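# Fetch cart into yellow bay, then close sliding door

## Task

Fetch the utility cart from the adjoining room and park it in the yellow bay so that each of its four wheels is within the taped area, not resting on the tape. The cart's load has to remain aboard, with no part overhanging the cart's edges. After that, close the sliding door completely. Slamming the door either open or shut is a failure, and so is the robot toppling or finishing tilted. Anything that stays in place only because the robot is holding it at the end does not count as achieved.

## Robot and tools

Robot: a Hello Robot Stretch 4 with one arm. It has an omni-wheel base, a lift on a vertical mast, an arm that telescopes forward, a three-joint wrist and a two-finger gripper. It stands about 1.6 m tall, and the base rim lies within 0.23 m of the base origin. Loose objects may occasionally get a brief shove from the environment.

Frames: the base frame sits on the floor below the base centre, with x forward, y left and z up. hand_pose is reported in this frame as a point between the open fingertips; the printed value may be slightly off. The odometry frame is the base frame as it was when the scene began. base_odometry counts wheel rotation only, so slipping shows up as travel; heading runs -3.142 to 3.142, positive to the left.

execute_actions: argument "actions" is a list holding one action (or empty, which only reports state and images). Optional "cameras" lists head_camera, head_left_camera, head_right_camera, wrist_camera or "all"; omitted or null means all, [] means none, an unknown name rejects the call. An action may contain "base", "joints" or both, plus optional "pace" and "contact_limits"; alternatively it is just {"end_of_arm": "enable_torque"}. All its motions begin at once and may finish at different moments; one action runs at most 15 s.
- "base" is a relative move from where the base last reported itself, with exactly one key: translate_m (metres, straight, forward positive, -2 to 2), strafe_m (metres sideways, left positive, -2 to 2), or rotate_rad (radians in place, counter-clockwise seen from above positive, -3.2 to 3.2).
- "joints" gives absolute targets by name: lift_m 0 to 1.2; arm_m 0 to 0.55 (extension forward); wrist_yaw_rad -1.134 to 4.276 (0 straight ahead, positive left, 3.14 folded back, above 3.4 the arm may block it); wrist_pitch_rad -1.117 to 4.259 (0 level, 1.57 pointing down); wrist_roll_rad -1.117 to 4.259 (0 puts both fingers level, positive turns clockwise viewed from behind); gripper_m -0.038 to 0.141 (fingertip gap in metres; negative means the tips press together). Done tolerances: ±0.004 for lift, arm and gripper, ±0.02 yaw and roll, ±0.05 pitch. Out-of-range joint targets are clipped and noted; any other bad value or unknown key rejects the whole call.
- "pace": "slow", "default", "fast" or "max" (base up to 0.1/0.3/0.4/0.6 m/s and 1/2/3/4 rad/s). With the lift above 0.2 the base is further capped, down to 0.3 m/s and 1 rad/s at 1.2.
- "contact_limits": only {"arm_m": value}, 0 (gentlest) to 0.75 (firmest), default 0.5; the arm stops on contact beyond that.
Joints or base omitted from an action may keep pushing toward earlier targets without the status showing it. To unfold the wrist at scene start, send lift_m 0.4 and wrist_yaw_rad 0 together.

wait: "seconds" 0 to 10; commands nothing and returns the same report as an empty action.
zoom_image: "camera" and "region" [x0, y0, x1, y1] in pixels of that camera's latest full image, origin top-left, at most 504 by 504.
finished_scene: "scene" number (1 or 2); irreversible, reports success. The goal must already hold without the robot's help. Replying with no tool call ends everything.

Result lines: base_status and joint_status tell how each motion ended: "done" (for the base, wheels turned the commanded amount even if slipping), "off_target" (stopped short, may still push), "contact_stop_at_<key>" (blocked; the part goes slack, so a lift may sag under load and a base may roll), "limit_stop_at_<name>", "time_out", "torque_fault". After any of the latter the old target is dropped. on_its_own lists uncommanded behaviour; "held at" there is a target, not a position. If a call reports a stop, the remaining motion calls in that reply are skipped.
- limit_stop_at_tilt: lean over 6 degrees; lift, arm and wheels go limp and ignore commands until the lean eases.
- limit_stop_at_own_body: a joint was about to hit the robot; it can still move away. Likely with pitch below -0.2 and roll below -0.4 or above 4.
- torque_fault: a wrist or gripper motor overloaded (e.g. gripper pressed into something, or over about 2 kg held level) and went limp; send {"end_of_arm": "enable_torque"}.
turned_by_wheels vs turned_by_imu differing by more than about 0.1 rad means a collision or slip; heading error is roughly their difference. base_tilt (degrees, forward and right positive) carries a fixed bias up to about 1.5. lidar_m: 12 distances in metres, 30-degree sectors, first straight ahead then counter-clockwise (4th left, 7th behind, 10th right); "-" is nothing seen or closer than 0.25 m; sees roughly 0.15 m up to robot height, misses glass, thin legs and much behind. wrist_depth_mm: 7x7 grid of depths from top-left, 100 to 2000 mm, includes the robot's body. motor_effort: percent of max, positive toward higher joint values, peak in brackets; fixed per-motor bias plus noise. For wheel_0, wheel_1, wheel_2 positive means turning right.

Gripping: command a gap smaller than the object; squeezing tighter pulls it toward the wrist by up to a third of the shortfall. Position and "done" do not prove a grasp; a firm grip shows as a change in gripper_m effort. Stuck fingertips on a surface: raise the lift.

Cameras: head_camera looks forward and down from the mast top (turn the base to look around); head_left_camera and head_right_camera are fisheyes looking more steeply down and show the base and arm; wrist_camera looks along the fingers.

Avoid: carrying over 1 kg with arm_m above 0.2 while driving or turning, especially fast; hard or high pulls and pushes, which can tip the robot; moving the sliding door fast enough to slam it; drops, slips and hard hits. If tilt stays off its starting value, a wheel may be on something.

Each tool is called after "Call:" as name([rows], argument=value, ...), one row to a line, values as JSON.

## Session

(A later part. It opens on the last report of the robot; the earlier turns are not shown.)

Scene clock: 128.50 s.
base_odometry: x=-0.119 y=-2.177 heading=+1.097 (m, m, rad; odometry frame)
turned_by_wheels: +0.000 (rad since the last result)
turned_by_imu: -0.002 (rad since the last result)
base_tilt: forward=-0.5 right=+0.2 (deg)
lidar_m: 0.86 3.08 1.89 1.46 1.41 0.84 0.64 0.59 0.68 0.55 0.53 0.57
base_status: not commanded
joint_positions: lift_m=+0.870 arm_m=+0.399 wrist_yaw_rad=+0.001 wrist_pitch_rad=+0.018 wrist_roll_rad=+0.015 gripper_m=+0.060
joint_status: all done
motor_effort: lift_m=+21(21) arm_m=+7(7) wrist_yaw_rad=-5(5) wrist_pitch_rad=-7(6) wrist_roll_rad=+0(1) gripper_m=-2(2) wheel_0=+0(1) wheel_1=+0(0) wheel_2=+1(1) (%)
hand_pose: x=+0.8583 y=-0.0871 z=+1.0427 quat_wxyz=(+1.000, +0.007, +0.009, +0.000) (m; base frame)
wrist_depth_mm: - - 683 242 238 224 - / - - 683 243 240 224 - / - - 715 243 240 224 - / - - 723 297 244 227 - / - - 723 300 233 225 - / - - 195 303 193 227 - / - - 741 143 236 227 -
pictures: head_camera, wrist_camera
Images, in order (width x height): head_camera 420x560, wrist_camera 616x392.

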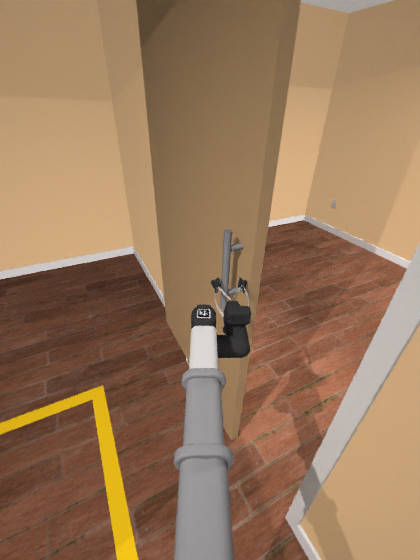

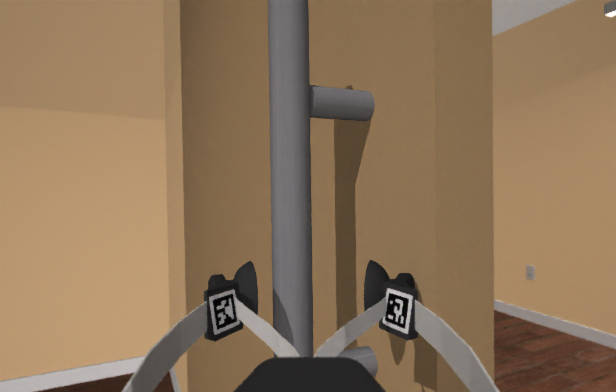

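Call:
execute_actions([
  {"joints":{"gripper_m":0.0}},
], cameras=[])

Call:
execute_actions([
  {"base":{"strafe_m":0.05},"joints":{"arm_m":0.5},"pace":"slow"},
], cameras=["wrist_camera","head_camera"])

Scene clock: 137.70 s.
base_odometry: x=-0.119 y=-2.177 heading=+1.097 (m, m, rad; odometry frame)
turned_by_wheels: +0.000 (rad since the last result)
turned_by_imu: -0.001 (rad since the last result)
base_tilt: forward=-0.4 right=+0.2 (deg)
lidar_m: 0.83 3.06 1.89 1.47 1.42 0.82 0.64 0.59 0.67 0.56 0.52 0.59
base_status: not commanded
joint_positions: lift_m=+0.870 arm_m=+0.399 wrist_yaw_rad=+0.000 wrist_pitch_rad=+0.018 wrist_roll_rad=+0.015 gripper_m=+0.000
joint_status: all done
motor_effort: lift_m=+21(21) arm_m=+6(7) wrist_yaw_rad=-3(23) wrist_pitch_rad=-7(5) wrist_roll_rad=+1(1) gripper_m=-6(13) wheel_0=+0(5) wheel_1=+0(1) wheel_2=+2(3) (%)
hand_pose: x=+0.8583 y=-0.0874 z=+1.0427 quat_wxyz=(+1.000, +0.007, +0.009, +0.000) (m; base frame)
wrist_depth_mm: - - 676 291 237 225 - / - - 691 243 239 225 - / - - 715 243 239 226 - / - - 715 242 241 227 - / - - 723 298 242 227 - / - - 640 196 212 227 - / - - 569 236 233 229 -
pictures: none
No camera images: the call's "cameras" was empty. Leave "cameras" out to get every camera's image.

Scene clock: 139.97 s.
base_odometry: x=-0.164 y=-2.155 heading=+1.097 (m, m, rad; odometry frame)
turned_by_wheels: +0.000 (rad since the last result)
turned_by_imu: -0.007 (rad since the last result)
base_tilt: forward=-0.4 right=+0.2 (deg)
lidar_m: 0.93 3.07 1.88 1.41 1.38 0.89 0.64 0.62 0.70 0.61 0.58 0.64
base_status: done
joint_positions: lift_m=+0.870 arm_m=+0.499 wrist_yaw_rad=+0.000 wrist_pitch_rad=+0.018 wrist_roll_rad=+0.015 gripper_m=+0.000
joint_status: all done
motor_effort: lift_m=+21(21) arm_m=+6(17) wrist_yaw_rad=-2(57) wrist_pitch_rad=-6(7) wrist_roll_rad=+0(0) gripper_m=-4(8) wheel_0=-1(6) wheel_1=+3(5) wheel_2=-2(15) (%)
hand_pose: x=+0.9582 y=-0.0875 z=+1.0427 quat_wxyz=(+1.000, +0.007, +0.009, +0.000) (m; base frame)
wrist_depth_mm: - - 627 297 228 - - / - - 654 255 229 - - / - - 654 263 229 - - / - - 661 285 230 - - / - - 661 282 231 - - / - - 597 195 216 - - / - - 535 239 223 - -
pictures: head_camera, wrist_camera
Images, in order (width x height): head_camera 420x560, wrist_camera 616x392.

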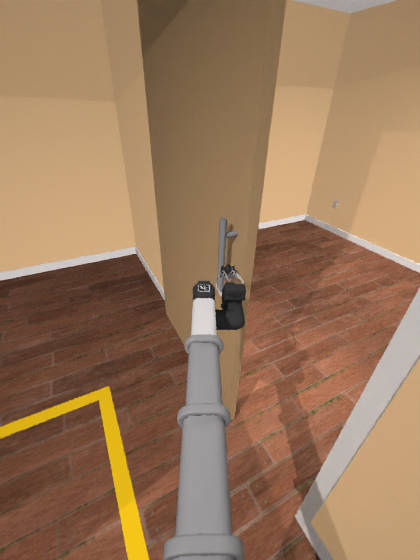

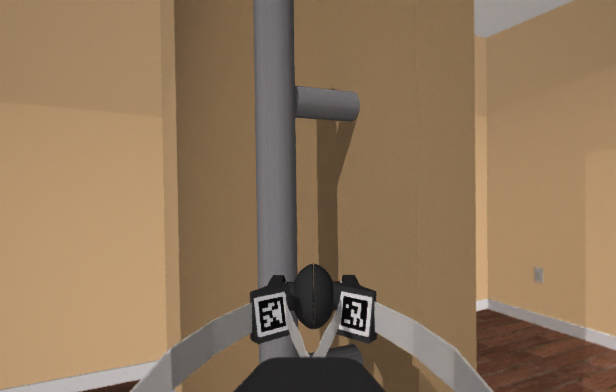

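Call:
execute_actions([
  {"base":{"translate_m":0.15},"pace":"slow"},
], cameras=[])

Call:
execute_actions([
  {"base":{"strafe_m":0.07},"pace":"slow"},
], cameras=["wrist_camera","head_camera"])

Scene clock: 149.07 s.
base_odometry: x=-0.095 y=-2.021 heading=+1.097 (m, m, rad; odometry frame)
turned_by_wheels: +0.000 (rad since the last result)
turned_by_imu: +0.032 (rad since the last result)
base_tilt: forward=-0.4 right=+0.2 (deg)
lidar_m: 0.89 2.93 1.90 1.47 1.43 1.01 0.77 0.76 0.70 0.56 0.52 3.54
base_status: done
joint_positions: lift_m=+0.870 arm_m=+0.499 wrist_yaw_rad=-0.006 wrist_pitch_rad=+0.018 wrist_roll_rad=+0.015 gripper_m=+0.000
joint_status: not commanded
on_its_own: wrist_yaw_rad is at rest, and its effort (+14) is outside its rest range (-13 to +13)
motor_effort: lift_m=+21(21) arm_m=+4(7) wrist_yaw_rad=+14(50) wrist_pitch_rad=-9(12) wrist_roll_rad=+1(0) gripper_m=+3(5) wheel_0=+0(9) wheel_1=+3(10) wheel_2=-8(24) (%)
hand_pose: x=+0.9582 y=-0.0891 z=+1.0427 quat_wxyz=(+1.000, +0.007, +0.009, -0.003) (m; base frame)
wrist_depth_mm: 1983 - 564 278 189 - - / - - 580 232 189 - - / 1983 - 585 282 188 - - / 1921 - 585 266 189 - - / 1983 - 603 266 190 - - / - - 210 202 185 - - / 1921 - 209 160 190 - -
pictures: none
No camera images: the call's "cameras" was empty. Leave "cameras" out to get every camera's image.

Scene clock: 151.40 s.
base_odometry: x=-0.160 y=-1.989 heading=+1.037 (m, m, rad; odometry frame)
turned_by_wheels: -0.059 (rad since the last result)
turned_by_imu: -0.082 (rad since the last result)
base_tilt: forward=-0.3 right=+0.2 (deg)
lidar_m: 0.91 2.62 1.90 1.43 1.35 1.13 0.83 0.80 0.83 0.60 0.58 1.74
base_status: strafe_m contact_stop (by the wheels' count: +0.072 of +0.070)
joint_positions: lift_m=+0.870 arm_m=+0.500 wrist_yaw_rad=+0.000 wrist_pitch_rad=+0.018 wrist_roll_rad=+0.015 gripper_m=+0.000
joint_status: not commanded
on_its_own: the wheels are slack since a contact_stop
motor_effort: lift_m=+21(21) arm_m=+3(4) wrist_yaw_rad=-2(81) wrist_pitch_rad=-8(6) wrist_roll_rad=+0(1) gripper_m=-7(6) wheel_0=+0(35) wheel_1=+0(18) wheel_2=+0(21) (%)
hand_pose: x=+0.9588 y=-0.0875 z=+1.0428 quat_wxyz=(+1.000, +0.007, +0.009, +0.000) (m; base frame)
wrist_depth_mm: - - 469 273 199 - - / 1983 - 477 233 199 - - / 1983 - 484 276 199 - - / - - 484 278 200 - - / 1921 - 492 279 201 - - / - - 213 196 193 - - / 1983 - 212 236 197 - -
pictures: head_camera, wrist_camera
Images, in order (width x height): head_camera 420x560, wrist_camera 616x392.

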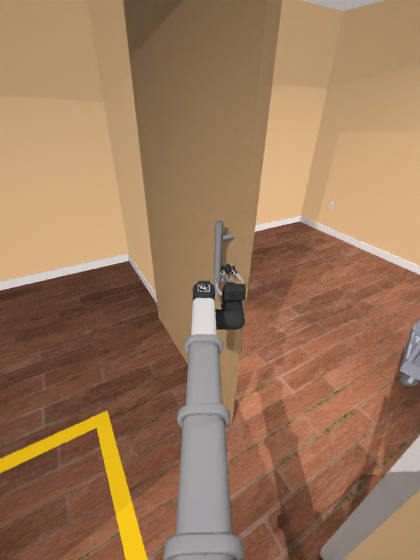

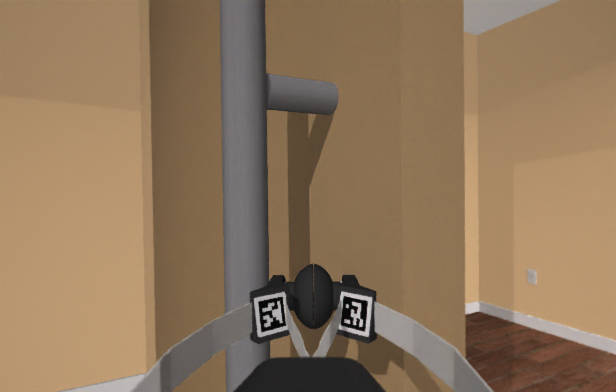

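Call:
execute_actions([
  {"joints":{"arm_m":0.2}},
], cameras=[])

Call:
execute_actions([
  {"base":{"rotate_rad":0.25},"joints":{"gripper_m":0.12}},
], cameras=[])

Call:
execute_actions([
  {"base":{"strafe_m":-0.3}},
])

Scene clock: 160.20 s.
base_odometry: x=-0.160 y=-1.989 heading=+1.037 (m, m, rad; odometry frame)
turned_by_wheels: +0.000 (rad since the last result)
turned_by_imu: -0.002 (rad since the last result)
base_tilt: forward=-0.5 right=+0.2 (deg)
lidar_m: 0.90 2.62 1.91 1.42 1.35 1.15 0.83 0.78 0.86 0.61 0.59 1.74
base_status: not commanded
joint_positions: lift_m=+0.870 arm_m=+0.201 wrist_yaw_rad=+0.000 wrist_pitch_rad=+0.018 wrist_roll_rad=+0.015 gripper_m=+0.000
joint_status: all done
on_its_own: the wheels are slack since a contact_stop
motor_effort: lift_m=+21(21) arm_m=-6(7) wrist_yaw_rad=-1(1) wrist_pitch_rad=-5(8) wrist_roll_rad=+0(0) gripper_m=-5(9) wheel_0=+1(0) wheel_1=+0(0) wheel_2=+0(0) (%)
hand_pose: x=+0.6604 y=-0.0874 z=+1.0427 quat_wxyz=(+1.000, +0.007, +0.009, +0.000) (m; base frame)
wrist_depth_mm: - - 991 585 - - - / - - 1008 591 - - - / - - 1042 544 - - - / - - 1042 535 - - - / - - 1042 535 - - - / - - 976 195 521 - - / - - 891 508 - - -
pictures: none
No camera images: the call's "cameras" was empty. Leave "cameras" out to get every camera's image.

Scene clock: 162.27 s.
base_odometry: x=-0.160 y=-1.989 heading=+1.287 (m, m, rad; odometry frame)
turned_by_wheels: +0.250 (rad since the last result)
turned_by_imu: +0.251 (rad since the last result)
base_tilt: forward=-0.4 right=+0.2 (deg)
lidar_m: 1.14 2.74 1.59 1.38 1.36 0.94 0.80 0.81 0.69 0.60 0.58 0.91
base_status: done
joint_positions: lift_m=+0.870 arm_m=+0.201 wrist_yaw_rad=+0.000 wrist_pitch_rad=+0.018 wrist_roll_rad=+0.015 gripper_m=+0.120
joint_status: all done
motor_effort: lift_m=+21(21) arm_m=-6(6) wrist_yaw_rad=-2(3) wrist_pitch_rad=-5(8) wrist_roll_rad=+0(0) gripper_m=+0(6) wheel_0=-2(5) wheel_1=+0(6) wheel_2=+0(7) (%)
hand_pose: x=+0.6604 y=-0.0874 z=+1.0427 quat_wxyz=(+1.000, +0.007, +0.009, +0.000) (m; base frame)
wrist_depth_mm: - - - 1808 788 544 439 / - - - 1808 809 521 442 / - - - 1863 809 500 439 / - - - 1863 809 504 445 / - - - 1921 809 504 449 / - - - 1921 732 213 449 / - - - 141 778 530 445
pictures: none
No camera images: the call's "cameras" was empty. Leave "cameras" out to get every camera's image.

Scene clock: 164.60 s.
base_odometry: x=+0.128 y=-2.073 heading=+1.287 (m, m, rad; odometry frame)
turned_by_wheels: +0.000 (rad since the last result)
turned_by_imu: +0.001 (rad since the last result)
base_tilt: forward=-0.4 right=+0.2 (deg)
lidar_m: 0.83 2.98 1.94 1.66 1.45 0.87 0.73 0.67 0.37 0.31 0.31 3.49
base_status: done
joint_positions: lift_m=+0.870 arm_m=+0.201 wrist_yaw_rad=+0.000 wrist_pitch_rad=+0.018 wrist_roll_rad=+0.015 gripper_m=+0.120
joint_status: not commanded
motor_effort: lift_m=+21(21) arm_m=-6(6) wrist_yaw_rad=-2(3) wrist_pitch_rad=-8(7) wrist_roll_rad=+1(1) gripper_m=-3(1) wheel_0=+0(9) wheel_1=+1(12) wheel_2=+0(1) (%)
hand_pose: x=+0.6604 y=-0.0874 z=+1.0427 quat_wxyz=(+1.000, +0.007, +0.009, +0.000) (m; base frame)
wrist_depth_mm: - - - 439 - - - / - - - 449 - - - / - - - 455 - - - / - - - 459 - - - / - - - 473 - - - / - - 473 473 - 215 - / - - - 142 - - -
pictures: head_camera, head_left_camera, head_right_camera, wrist_camera
Images, in order (width x height): head_camera 420x560, head_left_camera 420x672, head_right_camera 420x672, wrist_camera 616x392.

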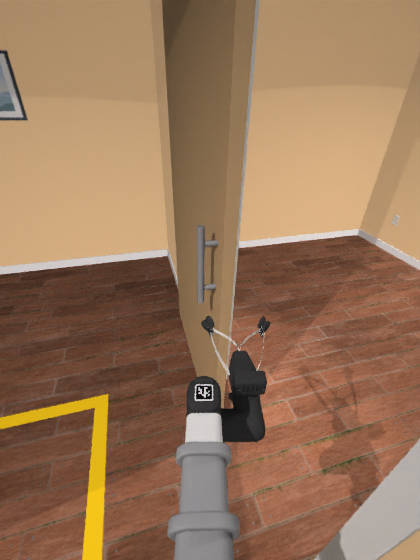

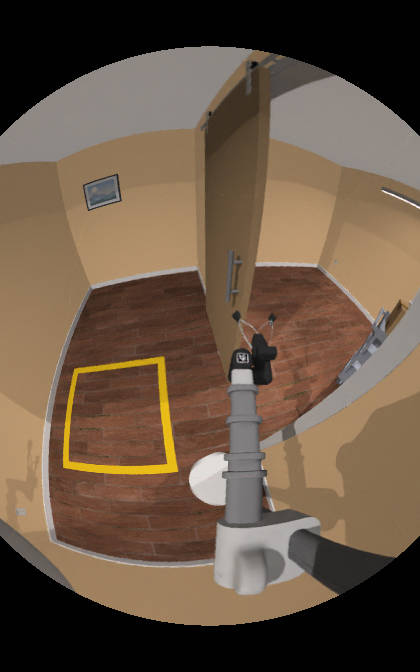

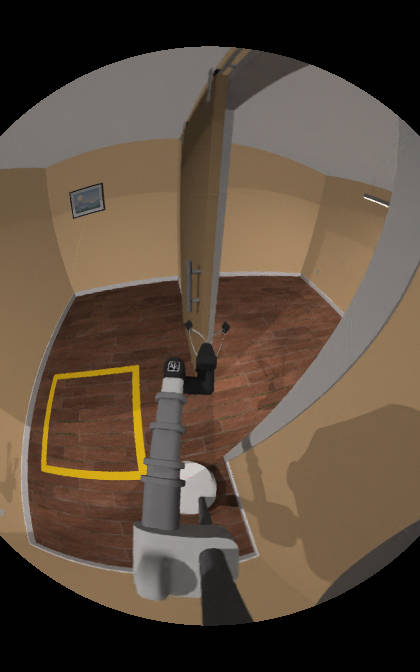

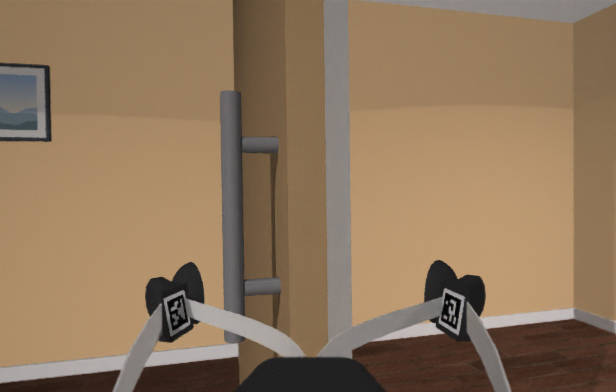

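Call:
execute_actions([
  {"joints":{"lift_m":0.6,"gripper_m":0.09}},
], cameras=[])

Call:
execute_actions([
  {"joints":{"arm_m":0.5},"pace":"slow"},
], cameras=["wrist_camera"])

Call:
execute_actions([
  {"base":{"translate_m":0.25},"pace":"slow"},
])

Scene clock: 179.03 s.
base_odometry: x=+0.128 y=-2.073 heading=+1.287 (m, m, rad; odometry frame)
turned_by_wheels: +0.000 (rad since the last result)
turned_by_imu: -0.002 (rad since the last result)
base_tilt: forward=-0.4 right=+0.3 (deg)
lidar_m: 0.86 2.99 1.94 1.65 1.49 0.85 0.71 0.68 0.37 0.31 0.30 3.44
base_status: not commanded
joint_positions: lift_m=+0.600 arm_m=+0.201 wrist_yaw_rad=+0.000 wrist_pitch_rad=+0.018 wrist_roll_rad=+0.015 gripper_m=+0.090
joint_status: all done
motor_effort: lift_m=+13(22) arm_m=-6(6) wrist_yaw_rad=-2(2) wrist_pitch_rad=-7(7) wrist_roll_rad=+1(1) gripper_m=-3(1) wheel_0=-1(0) wheel_1=+1(1) wheel_2=+0(0) (%)
hand_pose: x=+0.6604 y=-0.0874 z=+0.7733 quat_wxyz=(+1.000, +0.007, +0.009, +0.000) (m; base frame)
wrist_depth_mm: - - 946 449 - - - / - - - 452 - - - / - - - 462 - - - / - - - 469 - - - / - - - 477 - - - / - - 198 480 195 - - / 1921 1808 1808 144 1808 1756 1863
pictures: none
No camera images: the call's "cameras" was empty. Leave "cameras" out to get every camera's image.

Scene clock: 183.30 s.
base_odometry: x=+0.128 y=-2.073 heading=+1.288 (m, m, rad; odometry frame)
turned_by_wheels: +0.001 (rad since the last result)
turned_by_imu: +0.000 (rad since the last result)
base_tilt: forward=-0.5 right=+0.1 (deg)
lidar_m: 0.85 2.98 1.91 1.65 1.47 0.87 0.73 0.69 0.37 0.31 0.30 3.47
base_status: not commanded
joint_positions: lift_m=+0.600 arm_m=+0.498 wrist_yaw_rad=+0.000 wrist_pitch_rad=+0.018 wrist_roll_rad=+0.015 gripper_m=+0.090
joint_status: all done
motor_effort: lift_m=+13(13) arm_m=+10(10) wrist_yaw_rad=-2(4) wrist_pitch_rad=-8(9) wrist_roll_rad=+1(0) gripper_m=-1(1) wheel_0=+6(6) wheel_1=+3(3) wheel_2=+0(0) (%)
hand_pose: x=+0.9577 y=-0.0874 z=+0.7733 quat_wxyz=(+1.000, +0.007, +0.009, +0.000) (m; base frame)
wrist_depth_mm: - - 424 137 - - - / - - 496 137 - - - / - - 597 137 - - - / - - 788 137 - - - / - - 228 138 - - - / - - 195 138 211 - - / 1863 1756 1708 136 1756 1808 1863
pictures: wrist_camera
Images, in order (width x height): wrist_camera 616x392.

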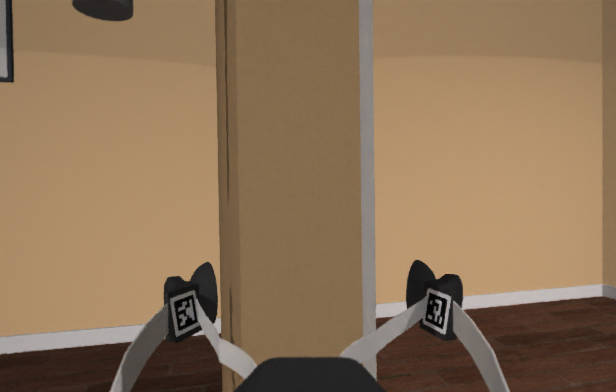

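Scene clock: 186.40 s.
base_odometry: x=+0.183 y=-1.874 heading=+1.317 (m, m, rad; odometry frame)
turned_by_wheels: +0.029 (rad since the last result)
turned_by_imu: +0.055 (rad since the last result)
base_tilt: forward=-0.4 right=+0.3 (deg)
lidar_m: 0.84 2.80 1.91 1.70 1.69 1.05 0.91 0.55 0.31 0.25 1.35 3.13
base_status: translate_m contact_stop (by the wheels' count: +0.207 of +0.250)
joint_positions: lift_m=+0.600 arm_m=+0.499 wrist_yaw_rad=+0.000 wrist_pitch_rad=+0.018 wrist_roll_rad=+0.015 gripper_m=+0.090
joint_status: not commanded
on_its_own: the wheels are slack since a contact_stop
motor_effort: lift_m=+14(14) arm_m=+7(9) wrist_yaw_rad=-3(40) wrist_pitch_rad=-4(6) wrist_roll_rad=+0(1) gripper_m=-1(1) wheel_0=+1(36) wheel_1=+0(23) wheel_2=+0(17) (%)
hand_pose: x=+0.9582 y=-0.0873 z=+0.7733 quat_wxyz=(+1.000, +0.007, +0.009, +0.000) (m; base frame)
wrist_depth_mm: 1983 1921 - 147 273 285 - / 1983 1983 - 147 273 289 - / 1921 - - 148 273 286 - / 1863 1921 - 148 274 287 - / 1921 - - 148 274 289 - / 1921 - 193 148 194 289 - / 1921 1808 1808 147 276 286 1808
pictures: head_camera, head_left_camera, head_right_camera, wrist_camera
Images, in order (width x height): head_camera 420x560, head_left_camera 420x672, head_right_camera 420x672, wrist_camera 616x392.

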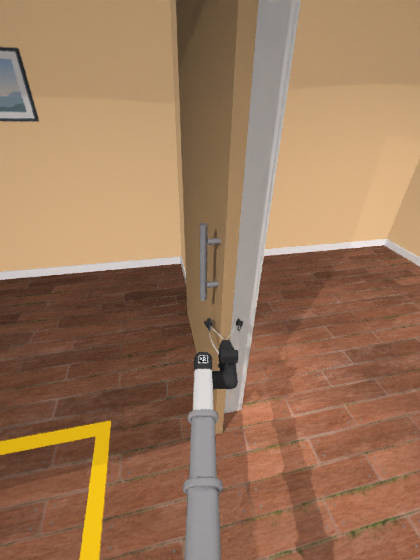

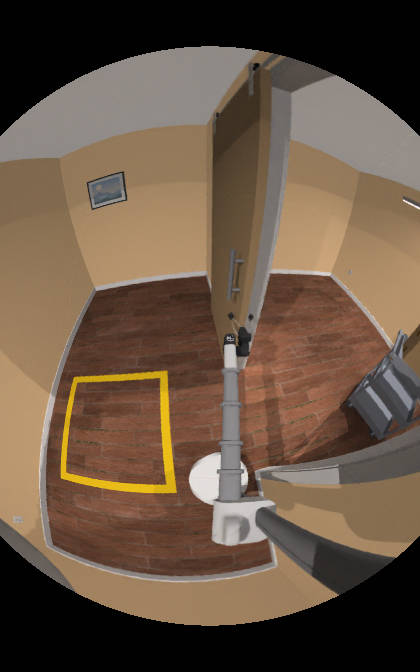

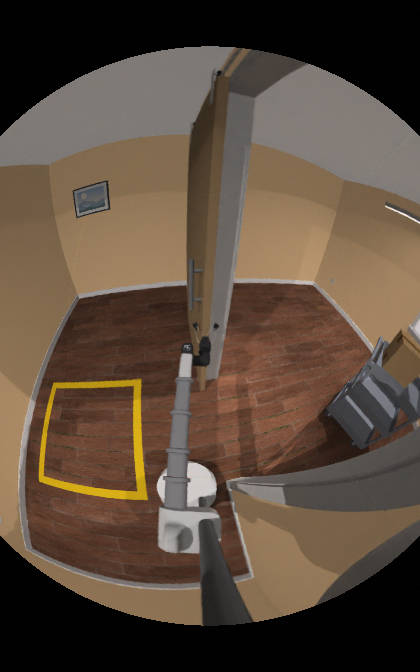

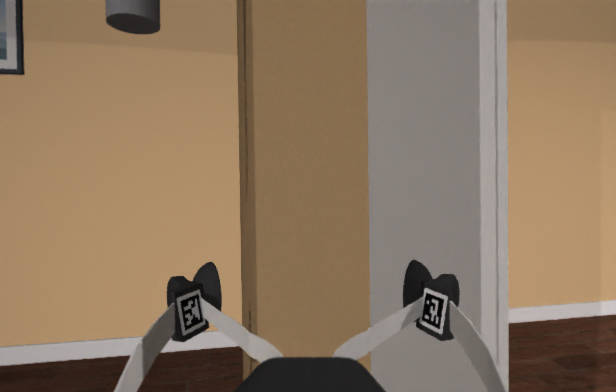

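Call:
execute_actions([
  {"joints":{"arm_m":0.0}},
], cameras=[])

Call:
execute_actions([
  {"base":{"strafe_m":0.12}},
], cameras=[])

Call:
execute_actions([
  {"base":{"translate_m":0.2}},
], cameras=[])

Call:
execute_actions([
  {"base":{"rotate_rad":-1.5}},
])

Scene clock: 195.53 s.
base_odometry: x=+0.183 y=-1.874 heading=+1.317 (m, m, rad; odometry frame)
turned_by_wheels: +0.000 (rad since the last result)
turned_by_imu: -0.002 (rad since the last result)
base_tilt: forward=-0.4 right=+0.3 (deg)
lidar_m: 0.85 2.81 1.89 1.68 1.69 1.03 0.91 0.55 0.31 0.27 1.36 3.16
base_status: not commanded
joint_positions: lift_m=+0.600 arm_m=+0.001 wrist_yaw_rad=+0.000 wrist_pitch_rad=+0.018 wrist_roll_rad=+0.015 gripper_m=+0.090
joint_status: all done
on_its_own: the wheels are slack since a contact_stop
motor_effort: lift_m=+13(14) arm_m=-6(7) wrist_yaw_rad=-3(4) wrist_pitch_rad=-7(7) wrist_roll_rad=+0(1) gripper_m=+0(1) wheel_0=+0(0) wheel_1=+0(0) wheel_2=+0(0) (%)
hand_pose: x=+0.4604 y=-0.0874 z=+0.7733 quat_wxyz=(+1.000, +0.007, +0.009, +0.000) (m; base frame)
wrist_depth_mm: - - - 768 - - - / - - - 778 - - - / - - - 759 - - - / - - - 759 - - - / - - - 768 798 - - / - - 197 788 195 - - / 1921 1863 1863 144 1756 1808 1808
pictures: none
No camera images: the call's "cameras" was empty. Leave "cameras" out to get every camera's image.

Scene clock: 197.10 s.
base_odometry: x=+0.067 y=-1.844 heading=+1.317 (m, m, rad; odometry frame)
turned_by_wheels: +0.000 (rad since the last result)
turned_by_imu: -0.001 (rad since the last result)
base_tilt: forward=-0.4 right=+0.3 (deg)
lidar_m: 0.86 2.75 1.77 1.57 1.58 1.08 0.95 0.76 0.43 0.38 1.48 1.01
base_status: done
joint_positions: lift_m=+0.600 arm_m=+0.001 wrist_yaw_rad=+0.000 wrist_pitch_rad=+0.018 wrist_roll_rad=+0.015 gripper_m=+0.090
joint_status: not commanded
motor_effort: lift_m=+13(13) arm_m=-6(6) wrist_yaw_rad=-2(2) wrist_pitch_rad=-8(9) wrist_roll_rad=+1(1) gripper_m=-2(2) wheel_0=+0(9) wheel_1=+1(8) wheel_2=+0(0) (%)
hand_pose: x=+0.4604 y=-0.0874 z=+0.7733 quat_wxyz=(+1.000, +0.007, +0.009, +0.000) (m; base frame)
wrist_depth_mm: - - - 1182 699 - - / - - - 1229 707 - - / - - - 1205 723 - - / - - - 1229 723 - - / - - - 1229 668 - - / - - 198 1281 195 - - / 1863 1808 1921 144 707 1756 1863
pictures: none
No camera images: the call's "cameras" was empty. Leave "cameras" out to get every camera's image.

Scene clock: 199.17 s.
base_odometry: x=+0.117 y=-1.650 heading=+1.317 (m, m, rad; odometry frame)
turned_by_wheels: +0.000 (rad since the last result)
turned_by_imu: -0.001 (rad since the last result)
base_tilt: forward=-0.5 right=+0.2 (deg)
lidar_m: 0.70 2.58 1.83 1.61 1.62 1.30 1.13 0.68 0.43 0.51 1.42 0.68
base_status: done
joint_positions: lift_m=+0.600 arm_m=+0.001 wrist_yaw_rad=+0.000 wrist_pitch_rad=+0.018 wrist_roll_rad=+0.015 gripper_m=+0.090
joint_status: not commanded
motor_effort: lift_m=+14(14) arm_m=-6(6) wrist_yaw_rad=-2(2) wrist_pitch_rad=-8(8) wrist_roll_rad=+0(0) gripper_m=-2(3) wheel_0=+0(5) wheel_1=+1(7) wheel_2=-1(10) (%)
hand_pose: x=+0.4604 y=-0.0874 z=+0.7733 quat_wxyz=(+1.000, +0.007, +0.009, +0.000) (m; base frame)
wrist_depth_mm: - - - 976 480 591 - / - - - 1008 452 597 - / - - - 991 449 603 - / - - - 1025 452 591 - / - - - 1025 455 591 - / - - 198 1060 195 603 - / 1921 1808 1921 144 455 585 1808
pictures: none
No camera images: the call's "cameras" was empty. Leave "cameras" out to get every camera's image.

Scene clock: 201.17 s.
base_odometry: x=+0.117 y=-1.650 heading=-0.183 (m, m, rad; odometry frame)
turned_by_wheels: -1.500 (rad since the last result)
turned_by_imu: -1.510 (rad since the last result)
base_tilt: forward=-0.3 right=+0.1 (deg)
lidar_m: 1.39 1.63 0.69 0.70 2.59 1.78 1.60 1.65 1.24 1.14 0.61 0.42
base_status: done
joint_positions: lift_m=+0.600 arm_m=+0.001 wrist_yaw_rad=+0.001 wrist_pitch_rad=+0.018 wrist_roll_rad=+0.015 gripper_m=+0.090
joint_status: not commanded
motor_effort: lift_m=+15(15) arm_m=-6(6) wrist_yaw_rad=-4(4) wrist_pitch_rad=-10(8) wrist_roll_rad=+0(0) gripper_m=-2(3) wheel_0=+1(6) wheel_1=+0(12) wheel_2=+0(8) (%)
hand_pose: x=+0.4605 y=-0.0872 z=+0.7732 quat_wxyz=(+1.000, +0.007, +0.009, +0.000) (m; base frame)
wrist_depth_mm: - - - - - 183 154 / - - - - - 183 155 / - - 1464 - - 185 155 / - - 1308 1537 - 185 156 / - - 1808 1863 1537 186 156 / - - 197 1921 195 177 156 / - 1756 1537 142 1618 170 156
pictures: head_camera, head_left_camera, head_right_camera, wrist_camera
Images, in order (width x height): head_camera 420x560, head_left_camera 420x672, head_right_camera 420x672, wrist_camera 616x392.

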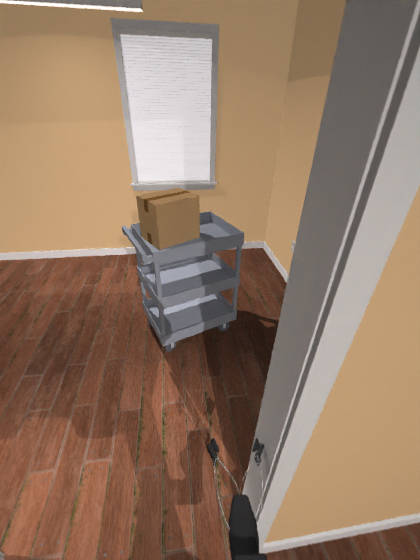

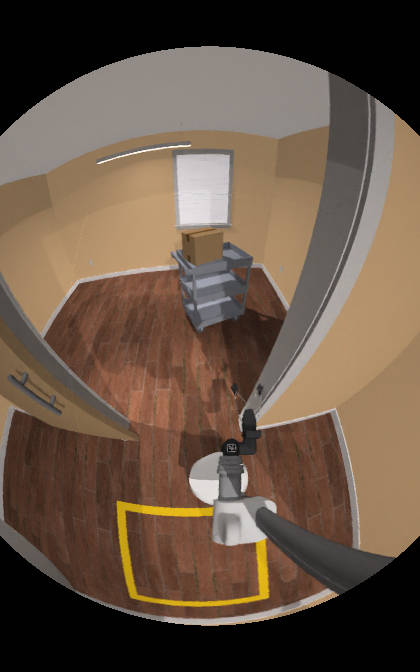

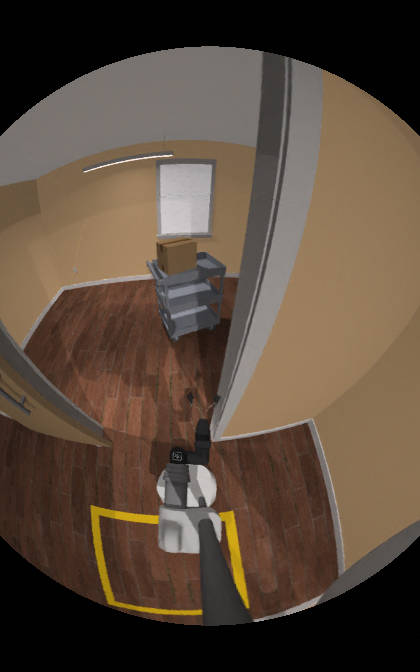

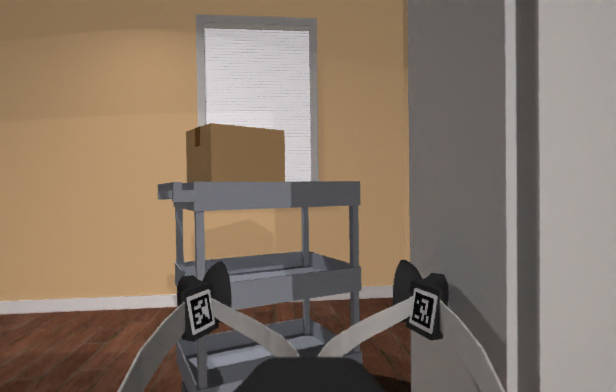

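Call:
execute_actions([
  {"base":{"strafe_m":0.2},"joints":{"lift_m":0.72,"wrist_roll_rad":1.57,"gripper_m":0.12}},
], cameras=[])

Call:
execute_actions([
  {"base":{"translate_m":1.0}},
])

Scene clock: 217.00 s.
base_odometry: x=+0.154 y=-1.454 heading=-0.183 (m, m, rad; odometry frame)
turned_by_wheels: +0.000 (rad since the last result)
turned_by_imu: -0.002 (rad since the last result)
base_tilt: forward=-0.4 right=+0.2 (deg)
lidar_m: 1.38 3.11 0.51 0.76 2.40 1.79 1.63 1.67 1.46 1.33 0.53 0.50
base_status: done
joint_positions: lift_m=+0.720 arm_m=+0.001 wrist_yaw_rad=+0.000 wrist_pitch_rad=+0.018 wrist_roll_rad=+1.570 gripper_m=+0.120
joint_status: all done
motor_effort: lift_m=+22(27) arm_m=-6(6) wrist_yaw_rad=-2(4) wrist_pitch_rad=-8(7) wrist_roll_rad=+2(5) gripper_m=+0(2) wheel_0=+1(8) wheel_1=-1(12) wheel_2=-1(1) (%)
hand_pose: x=+0.4604 y=-0.0874 z=+0.8926 quat_wxyz=(+0.707, +0.707, +0.007, -0.006) (m; base frame)
wrist_depth_mm: - - - - - - 1397 / - - - - - - 1397 / - - - - 1708 1576 1430 / - - - 1537 1808 1576 1336 / - - - 1430 1756 1499 1255 / - - 219 - 1618 211 1366 / - - - 140 - 1808 1430
pictures: none
No camera images: the call's "cameras" was empty. Leave "cameras" out to get every camera's image.

Scene clock: 221.80 s.
base_odometry: x=+1.137 y=-1.636 heading=-0.183 (m, m, rad; odometry frame)
turned_by_wheels: +0.000 (rad since the last result)
turned_by_imu: -0.004 (rad since the last result)
base_tilt: forward=-0.3 right=+0.3 (deg)
lidar_m: 0.41 0.38 2.67 2.50 0.82 0.83 2.64 0.56 0.66 1.21 1.24 0.56
base_status: done
joint_positions: lift_m=+0.720 arm_m=+0.001 wrist_yaw_rad=+0.000 wrist_pitch_rad=+0.018 wrist_roll_rad=+1.570 gripper_m=+0.120
joint_status: not commanded
motor_effort: lift_m=+22(22) arm_m=-6(6) wrist_yaw_rad=-2(2) wrist_pitch_rad=-8(7) wrist_roll_rad=+1(0) gripper_m=-1(0) wheel_0=+0(4) wheel_1=+2(6) wheel_2=+0(11) (%)
hand_pose: x=+0.4604 y=-0.0874 z=+0.8926 quat_wxyz=(+0.707, +0.707, +0.007, -0.006) (m; base frame)
wrist_depth_mm: 1921 - 1983 1983 397 1921 591 / 1983 - 1983 1983 359 1983 634 / 1983 1983 1983 - 332 820 661 / - 1921 539 539 306 788 654 / 1983 1863 480 488 286 741 654 / 1921 1863 217 433 260 211 661 / 1808 399 399 140 248 249 647
pictures: head_camera, head_left_camera, head_right_camera, wrist_camera
Images, in order (width x height): head_camera 420x560, head_left_camera 420x672, head_right_camera 420x672, wrist_camera 616x392.

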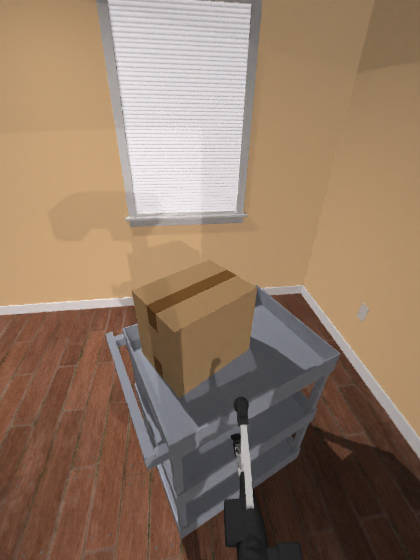

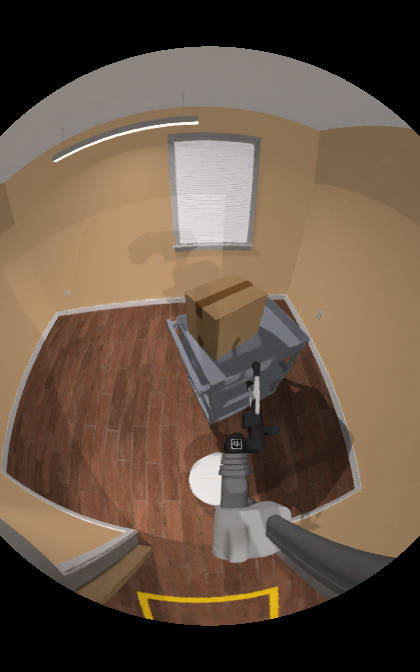

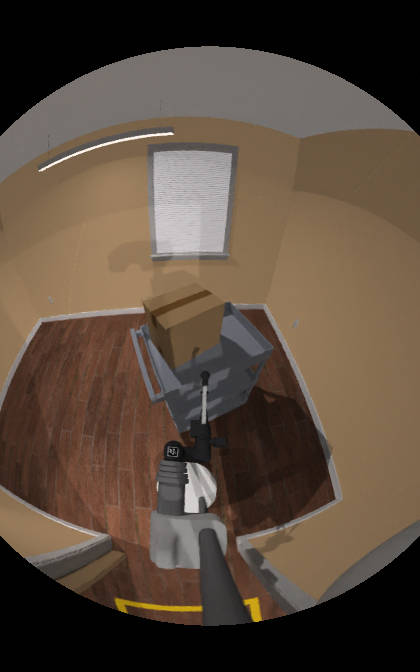

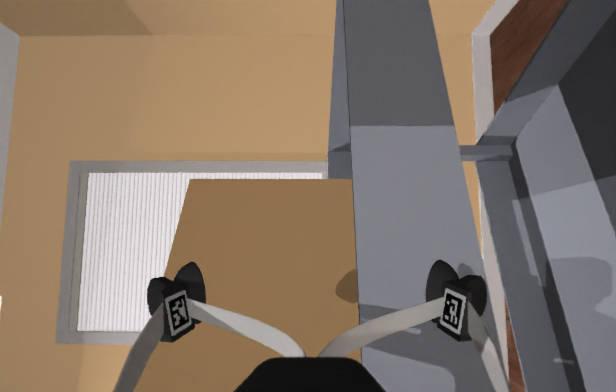

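Call:
execute_actions([
  {"base":{"translate_m":-0.15}},
], cameras=[])

Call:
execute_actions([
  {"base":{"strafe_m":0.9}},
], cameras=[])

Call:
execute_actions([
  {"base":{"translate_m":0.6}},
], cameras=[])

Call:
execute_actions([
  {"base":{"rotate_rad":-1.15}},
])

Scene clock: 252.90 s.
base_odometry: x=+0.989 y=-1.608 heading=-0.183 (m, m, rad; odometry frame)
turned_by_wheels: +0.000 (rad since the last result)
turned_by_imu: -0.001 (rad since the last result)
base_tilt: forward=-0.4 right=+0.2 (deg)
lidar_m: 0.55 0.61 2.70 2.47 0.73 0.72 2.50 0.50 0.48 0.96 1.25 0.75
base_status: done
joint_positions: lift_m=+0.720 arm_m=+0.001 wrist_yaw_rad=+0.000 wrist_pitch_rad=+0.018 wrist_roll_rad=+1.570 gripper_m=+0.120
joint_status: not commanded
motor_effort: lift_m=+22(22) arm_m=-6(6) wrist_yaw_rad=-2(2) wrist_pitch_rad=-7(8) wrist_roll_rad=+1(1) gripper_m=+1(0) wheel_0=-1(5) wheel_1=-3(8) wheel_2=+0(11) (%)
hand_pose: x=+0.4604 y=-0.0874 z=+0.8926 quat_wxyz=(+0.707, +0.707, +0.006, -0.007) (m; base frame)
wrist_depth_mm: - 1983 1983 1921 615 621 603 / - - - - 559 - 661 / - - - - 500 904 661 / - - - 683 459 946 661 / - - 621 609 424 917 661 / - 1983 218 559 389 211 661 / - 1921 530 140 373 798 661
pictures: none
No camera images: the call's "cameras" was empty. Leave "cameras" out to get every camera's image.

Scene clock: 257.23 s.
base_odometry: x=+1.153 y=-0.723 heading=-0.183 (m, m, rad; odometry frame)
turned_by_wheels: +0.000 (rad since the last result)
turned_by_imu: -0.004 (rad since the last result)
base_tilt: forward=-0.3 right=+0.2 (deg)
lidar_m: 2.11 2.11 1.73 1.57 0.79 0.52 0.45 0.47 1.30 1.27 0.92 0.95
base_status: done
joint_positions: lift_m=+0.720 arm_m=+0.001 wrist_yaw_rad=+0.000 wrist_pitch_rad=+0.018 wrist_roll_rad=+1.570 gripper_m=+0.120
joint_status: not commanded
motor_effort: lift_m=+21(22) arm_m=-6(6) wrist_yaw_rad=-2(2) wrist_pitch_rad=-8(11) wrist_roll_rad=+0(1) gripper_m=-1(0) wheel_0=+2(7) wheel_1=+1(11) wheel_2=+0(0) (%)
hand_pose: x=+0.4604 y=-0.0874 z=+0.8926 quat_wxyz=(+0.707, +0.707, +0.006, -0.007) (m; base frame)
wrist_depth_mm: - - - - - - 1397 / - - - - - - 1397 / - 1983 - - - 1983 1430 / 1983 - - 1983 1983 1863 1397 / 1921 1983 1983 1983 1983 1983 1430 / 1921 1921 218 1983 1863 211 1397 / 1863 1863 1863 140 1863 1863 1397
pictures: none
No camera images: the call's "cameras" was empty. Leave "cameras" out to get every camera's image.

Scene clock: 260.70 s.
base_odometry: x=+1.743 y=-0.832 heading=-0.183 (m, m, rad; odometry frame)
turned_by_wheels: +0.000 (rad since the last result)
turned_by_imu: -0.002 (rad since the last result)
base_tilt: forward=-0.5 right=+0.1 (deg)
lidar_m: 1.50 1.52 1.80 1.66 1.70 1.14 1.04 1.08 1.53 0.65 0.61 1.62
base_status: done
joint_positions: lift_m=+0.720 arm_m=+0.001 wrist_yaw_rad=+0.000 wrist_pitch_rad=+0.018 wrist_roll_rad=+1.570 gripper_m=+0.120
joint_status: not commanded
motor_effort: lift_m=+21(21) arm_m=-6(6) wrist_yaw_rad=-3(3) wrist_pitch_rad=-9(9) wrist_roll_rad=+2(1) gripper_m=-1(1) wheel_0=+2(6) wheel_1=+1(6) wheel_2=+1(9) (%)
hand_pose: x=+0.4604 y=-0.0874 z=+0.8926 quat_wxyz=(+0.707, +0.707, +0.007, -0.006) (m; base frame)
wrist_depth_mm: 1430 1397 1499 1397 1464 1430 1366 / 1430 1464 1397 1430 1397 1397 1397 / 1430 1366 1366 1397 1366 1366 1366 / 1366 1430 1397 1397 1366 1336 1366 / 1366 1366 1366 1336 1336 1336 1308 / 1366 1430 218 1336 1336 212 1281 / 1308 1308 1281 140 1308 1281 1281
pictures: none
No camera images: the call's "cameras" was empty. Leave "cameras" out to get every camera's image.

Scene clock: 262.50 s.
base_odometry: x=+1.743 y=-0.832 heading=-1.332 (m, m, rad; odometry frame)
turned_by_wheels: -1.150 (rad since the last result)
turned_by_imu: -1.157 (rad since the last result)
base_tilt: forward=-0.4 right=+0.2 (deg)
lidar_m: 0.61 1.70 1.53 1.53 1.79 1.64 1.68 1.21 1.06 1.05 1.50 0.68
base_status: done
joint_positions: lift_m=+0.720 arm_m=+0.001 wrist_yaw_rad=+0.000 wrist_pitch_rad=+0.018 wrist_roll_rad=+1.570 gripper_m=+0.120
joint_status: not commanded
motor_effort: lift_m=+21(21) arm_m=-6(6) wrist_yaw_rad=-2(3) wrist_pitch_rad=-8(9) wrist_roll_rad=+1(1) gripper_m=-1(3) wheel_0=+2(6) wheel_1=+2(10) wheel_2=+0(9) (%)
hand_pose: x=+0.4604 y=-0.0875 z=+0.8926 quat_wxyz=(+0.707, +0.707, +0.006, -0.007) (m; base frame)
wrist_depth_mm: 1756 1661 1756 1708 496 1661 1255 / 1808 1756 1808 1808 492 1808 627 / 1921 1808 1863 1808 488 976 661 / 1921 1983 559 559 480 991 654 / - 1983 544 539 477 991 668 / - - 218 521 418 211 654 / - - - 140 466 473 569
pictures: head_camera, head_left_camera, head_right_camera, wrist_camera
Images, in order (width x height): head_camera 420x560, head_left_camera 420x672, head_right_camera 420x672, wrist_camera 616x392.

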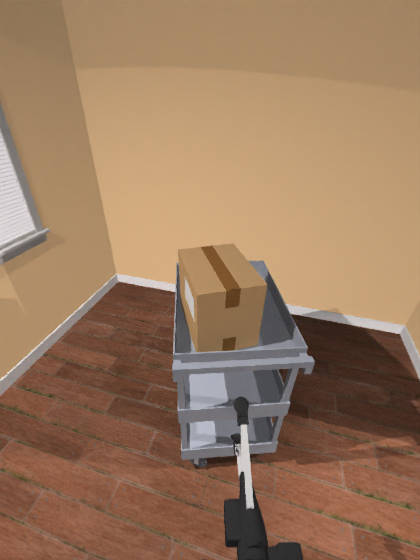

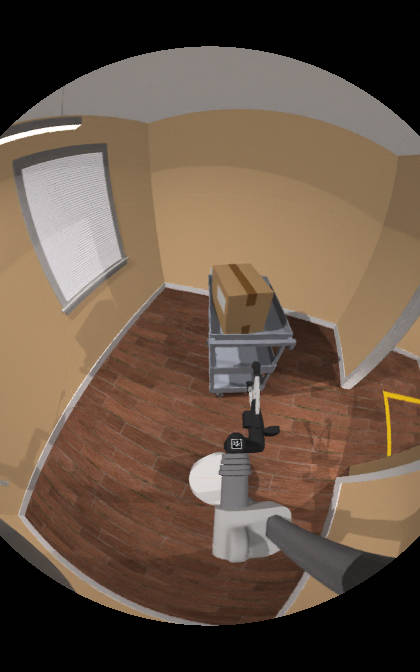

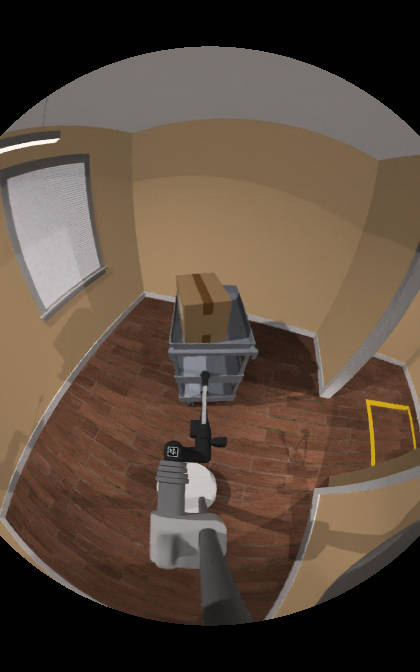

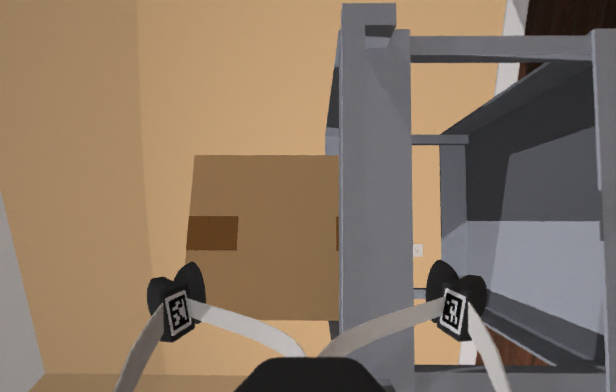

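Call:
execute_actions([
  {"joints":{"lift_m":0.66,"arm_m":0.12}},
], cameras=["wrist_camera","head_camera"])

Scene clock: 269.10 s.
base_odometry: x=+1.743 y=-0.832 heading=-1.332 (m, m, rad; odometry frame)
turned_by_wheels: +0.000 (rad since the last result)
turned_by_imu: -0.001 (rad since the last result)
base_tilt: forward=-0.4 right=+0.2 (deg)
lidar_m: 0.63 1.68 1.50 1.52 1.82 1.68 1.67 1.22 1.04 1.03 1.53 0.67
base_status: not commanded
joint_positions: lift_m=+0.660 arm_m=+0.119 wrist_yaw_rad=+0.000 wrist_pitch_rad=+0.018 wrist_roll_rad=+1.570 gripper_m=+0.120
joint_status: all done
motor_effort: lift_m=+13(20) arm_m=+6(7) wrist_yaw_rad=-3(2) wrist_pitch_rad=-7(7) wrist_roll_rad=+1(1) gripper_m=-4(1) wheel_0=+2(2) wheel_1=+2(1) wheel_2=+0(0) (%)
hand_pose: x=+0.5783 y=-0.0874 z=+0.8333 quat_wxyz=(+0.707, +0.707, +0.007, -0.006) (m; base frame)
wrist_depth_mm: 1576 1576 1618 375 389 1576 477 / 1661 1661 1661 368 1661 1576 554 / 1708 1708 1661 368 976 831 559 / 1808 449 449 362 1708 831 559 / 1921 427 424 357 1863 831 559 / - 410 218 355 357 211 564 / - 402 - 140 - 1661 544
pictures: head_camera, wrist_camera
Images, in order (width x height): head_camera 420x560, wrist_camera 616x392.

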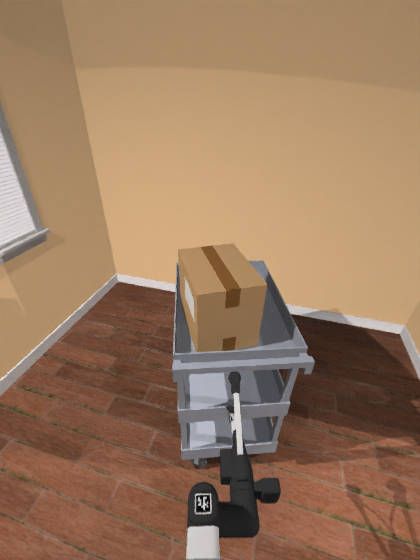

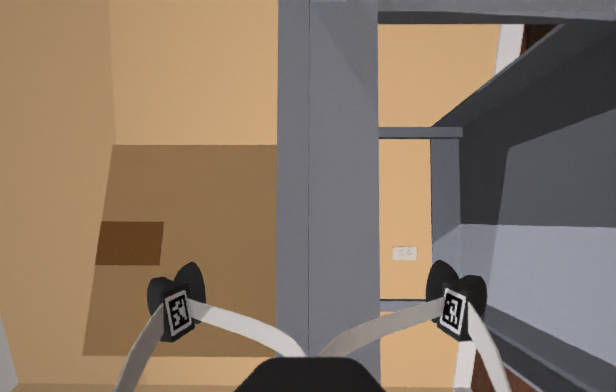

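Call:
execute_actions([
  {"joints":{"lift_m":0.68,"arm_m":0.27,"gripper_m":0.07},"pace":"slow"},
], cameras=["wrist_camera","head_camera"])

Scene clock: 288.53 s.
base_odometry: x=+1.743 y=-0.832 heading=-1.333 (m, m, rad; odometry frame)
turned_by_wheels: +0.000 (rad since the last result)
turned_by_imu: -0.002 (rad since the last result)
base_tilt: forward=-0.5 right=+0.2 (deg)
lidar_m: 0.64 1.70 1.51 1.50 1.80 1.66 1.67 1.22 1.05 1.04 1.52 0.71
base_status: not commanded
joint_positions: lift_m=+0.680 arm_m=+0.269 wrist_yaw_rad=-0.001 wrist_pitch_rad=+0.020 wrist_roll_rad=+1.570 gripper_m=+0.070
joint_status: all done
motor_effort: lift_m=+22(23) arm_m=+8(11) wrist_yaw_rad=+2(12) wrist_pitch_rad=-14(19) wrist_roll_rad=-1(1) gripper_m=-2(11) wheel_0=+2(2) wheel_1=+1(1) wheel_2=-3(3) (%)
hand_pose: x=+0.7278 y=-0.0878 z=+0.8520 quat_wxyz=(+0.707, +0.707, +0.007, -0.008) (m; base frame)
wrist_depth_mm: 1499 1464 1464 190 252 1464 1281 / 1537 1576 1537 189 249 1499 564 / 1537 336 334 188 246 842 585 / 1708 324 324 186 247 878 591 / 317 312 312 185 244 842 591 / 304 301 197 183 195 809 591 / 293 290 289 141 239 661 569
pictures: head_camera, wrist_camera
Images, in order (width x height): head_camera 420x560, wrist_camera 616x392.

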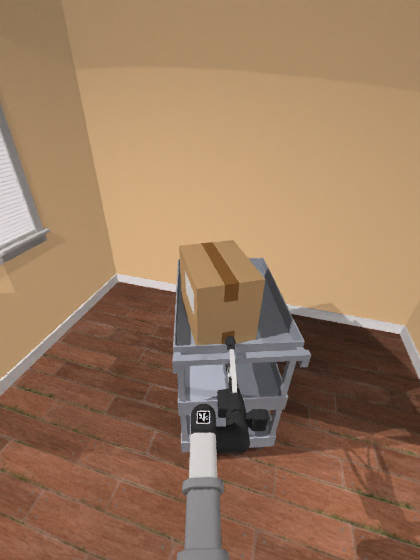

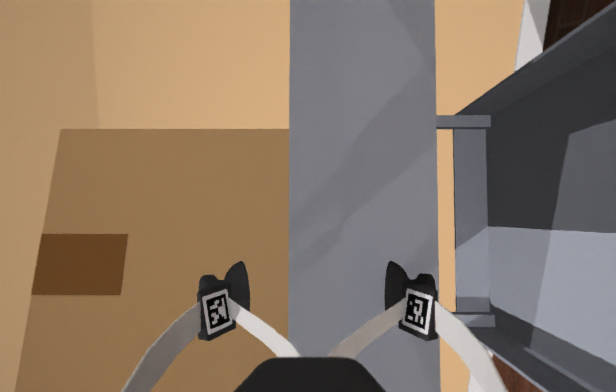

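Call:
execute_actions([
  {"joints":{"gripper_m":-0.01}},
], cameras=["wrist_camera"])

Call:
execute_actions([
  {"base":{"translate_m":-0.2},"pace":"slow"},
], cameras=["wrist_camera","head_camera"])

Scene clock: 295.80 s.
base_odometry: x=+1.743 y=-0.832 heading=-1.333 (m, m, rad; odometry frame)
turned_by_wheels: +0.000 (rad since the last result)
turned_by_imu: -0.002 (rad since the last result)
base_tilt: forward=-0.3 right=+0.4 (deg)
lidar_m: 0.63 1.70 1.52 1.53 1.82 1.65 1.66 1.22 1.06 1.05 1.53 0.69
base_status: not commanded
joint_positions: lift_m=+0.680 arm_m=+0.269 wrist_yaw_rad=-0.001 wrist_pitch_rad=+0.019 wrist_roll_rad=+1.570 gripper_m=-0.009
joint_status: all done
motor_effort: lift_m=+22(22) arm_m=+3(8) wrist_yaw_rad=+0(3) wrist_pitch_rad=-9(18) wrist_roll_rad=+0(1) gripper_m=-16(16) wheel_0=-1(2) wheel_1=+1(2) wheel_2=-1(3) (%)
hand_pose: x=+0.7287 y=-0.0876 z=+0.8523 quat_wxyz=(+0.707, +0.707, +0.007, -0.007) (m; base frame)
wrist_depth_mm: 1464 1464 1464 182 244 1464 1281 / 1499 1537 1537 180 241 1464 574 / 1537 329 329 179 239 831 585 / 320 317 314 178 236 854 585 / 306 304 303 177 236 831 591 / 298 293 186 175 186 809 585 / 283 279 279 173 230 231 574
pictures: wrist_camera
Images, in order (width x height): wrist_camera 616x392.

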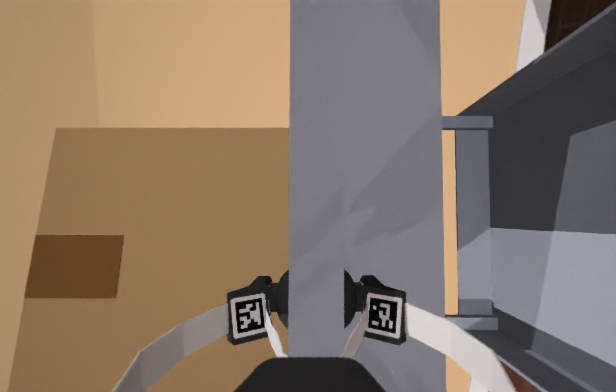

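Scene clock: 299.10 s.
base_odometry: x=+1.696 y=-0.638 heading=-1.333 (m, m, rad; odometry frame)
turned_by_wheels: +0.000 (rad since the last result)
turned_by_imu: +0.000 (rad since the last result)
base_tilt: forward=-0.4 right=+0.3 (deg)
lidar_m: 0.66 1.79 1.57 1.58 1.69 1.48 1.48 1.15 0.99 0.98 1.64 0.67
base_status: done
joint_positions: lift_m=+0.680 arm_m=+0.270 wrist_yaw_rad=+0.001 wrist_pitch_rad=+0.020 wrist_roll_rad=+1.570 gripper_m=-0.010
joint_status: not commanded
motor_effort: lift_m=+22(22) arm_m=+3(3) wrist_yaw_rad=-5(13) wrist_pitch_rad=-11(14) wrist_roll_rad=+0(1) gripper_m=-18(24) wheel_0=-2(7) wheel_1=-3(7) wheel_2=+4(11) (%)
hand_pose: x=+0.7290 y=-0.0871 z=+0.8522 quat_wxyz=(+0.707, +0.707, +0.007, -0.007) (m; base frame)
wrist_depth_mm: 1661 1661 1708 170 229 1661 559 / 1708 1661 1661 171 230 768 585 / 1756 319 315 173 230 798 585 / 314 309 307 172 233 842 591 / 304 301 301 174 233 831 591 / 294 296 186 174 185 768 597 / 287 283 286 174 235 585 539
pictures: head_camera, wrist_camera
Images, in order (width x height): head_camera 420x560, wrist_camera 616x392.

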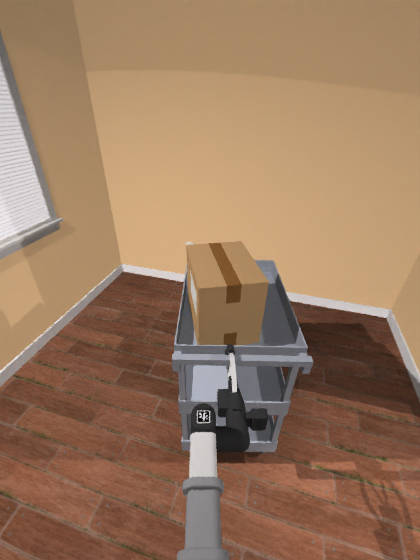

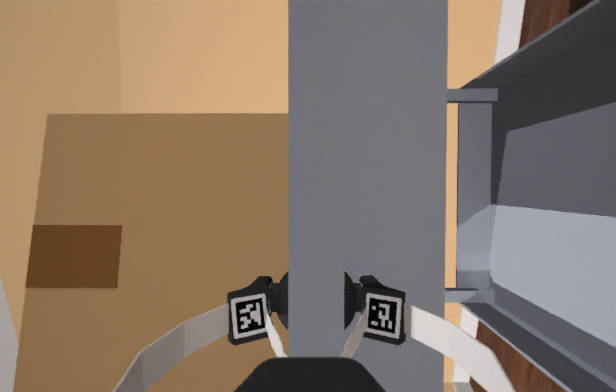

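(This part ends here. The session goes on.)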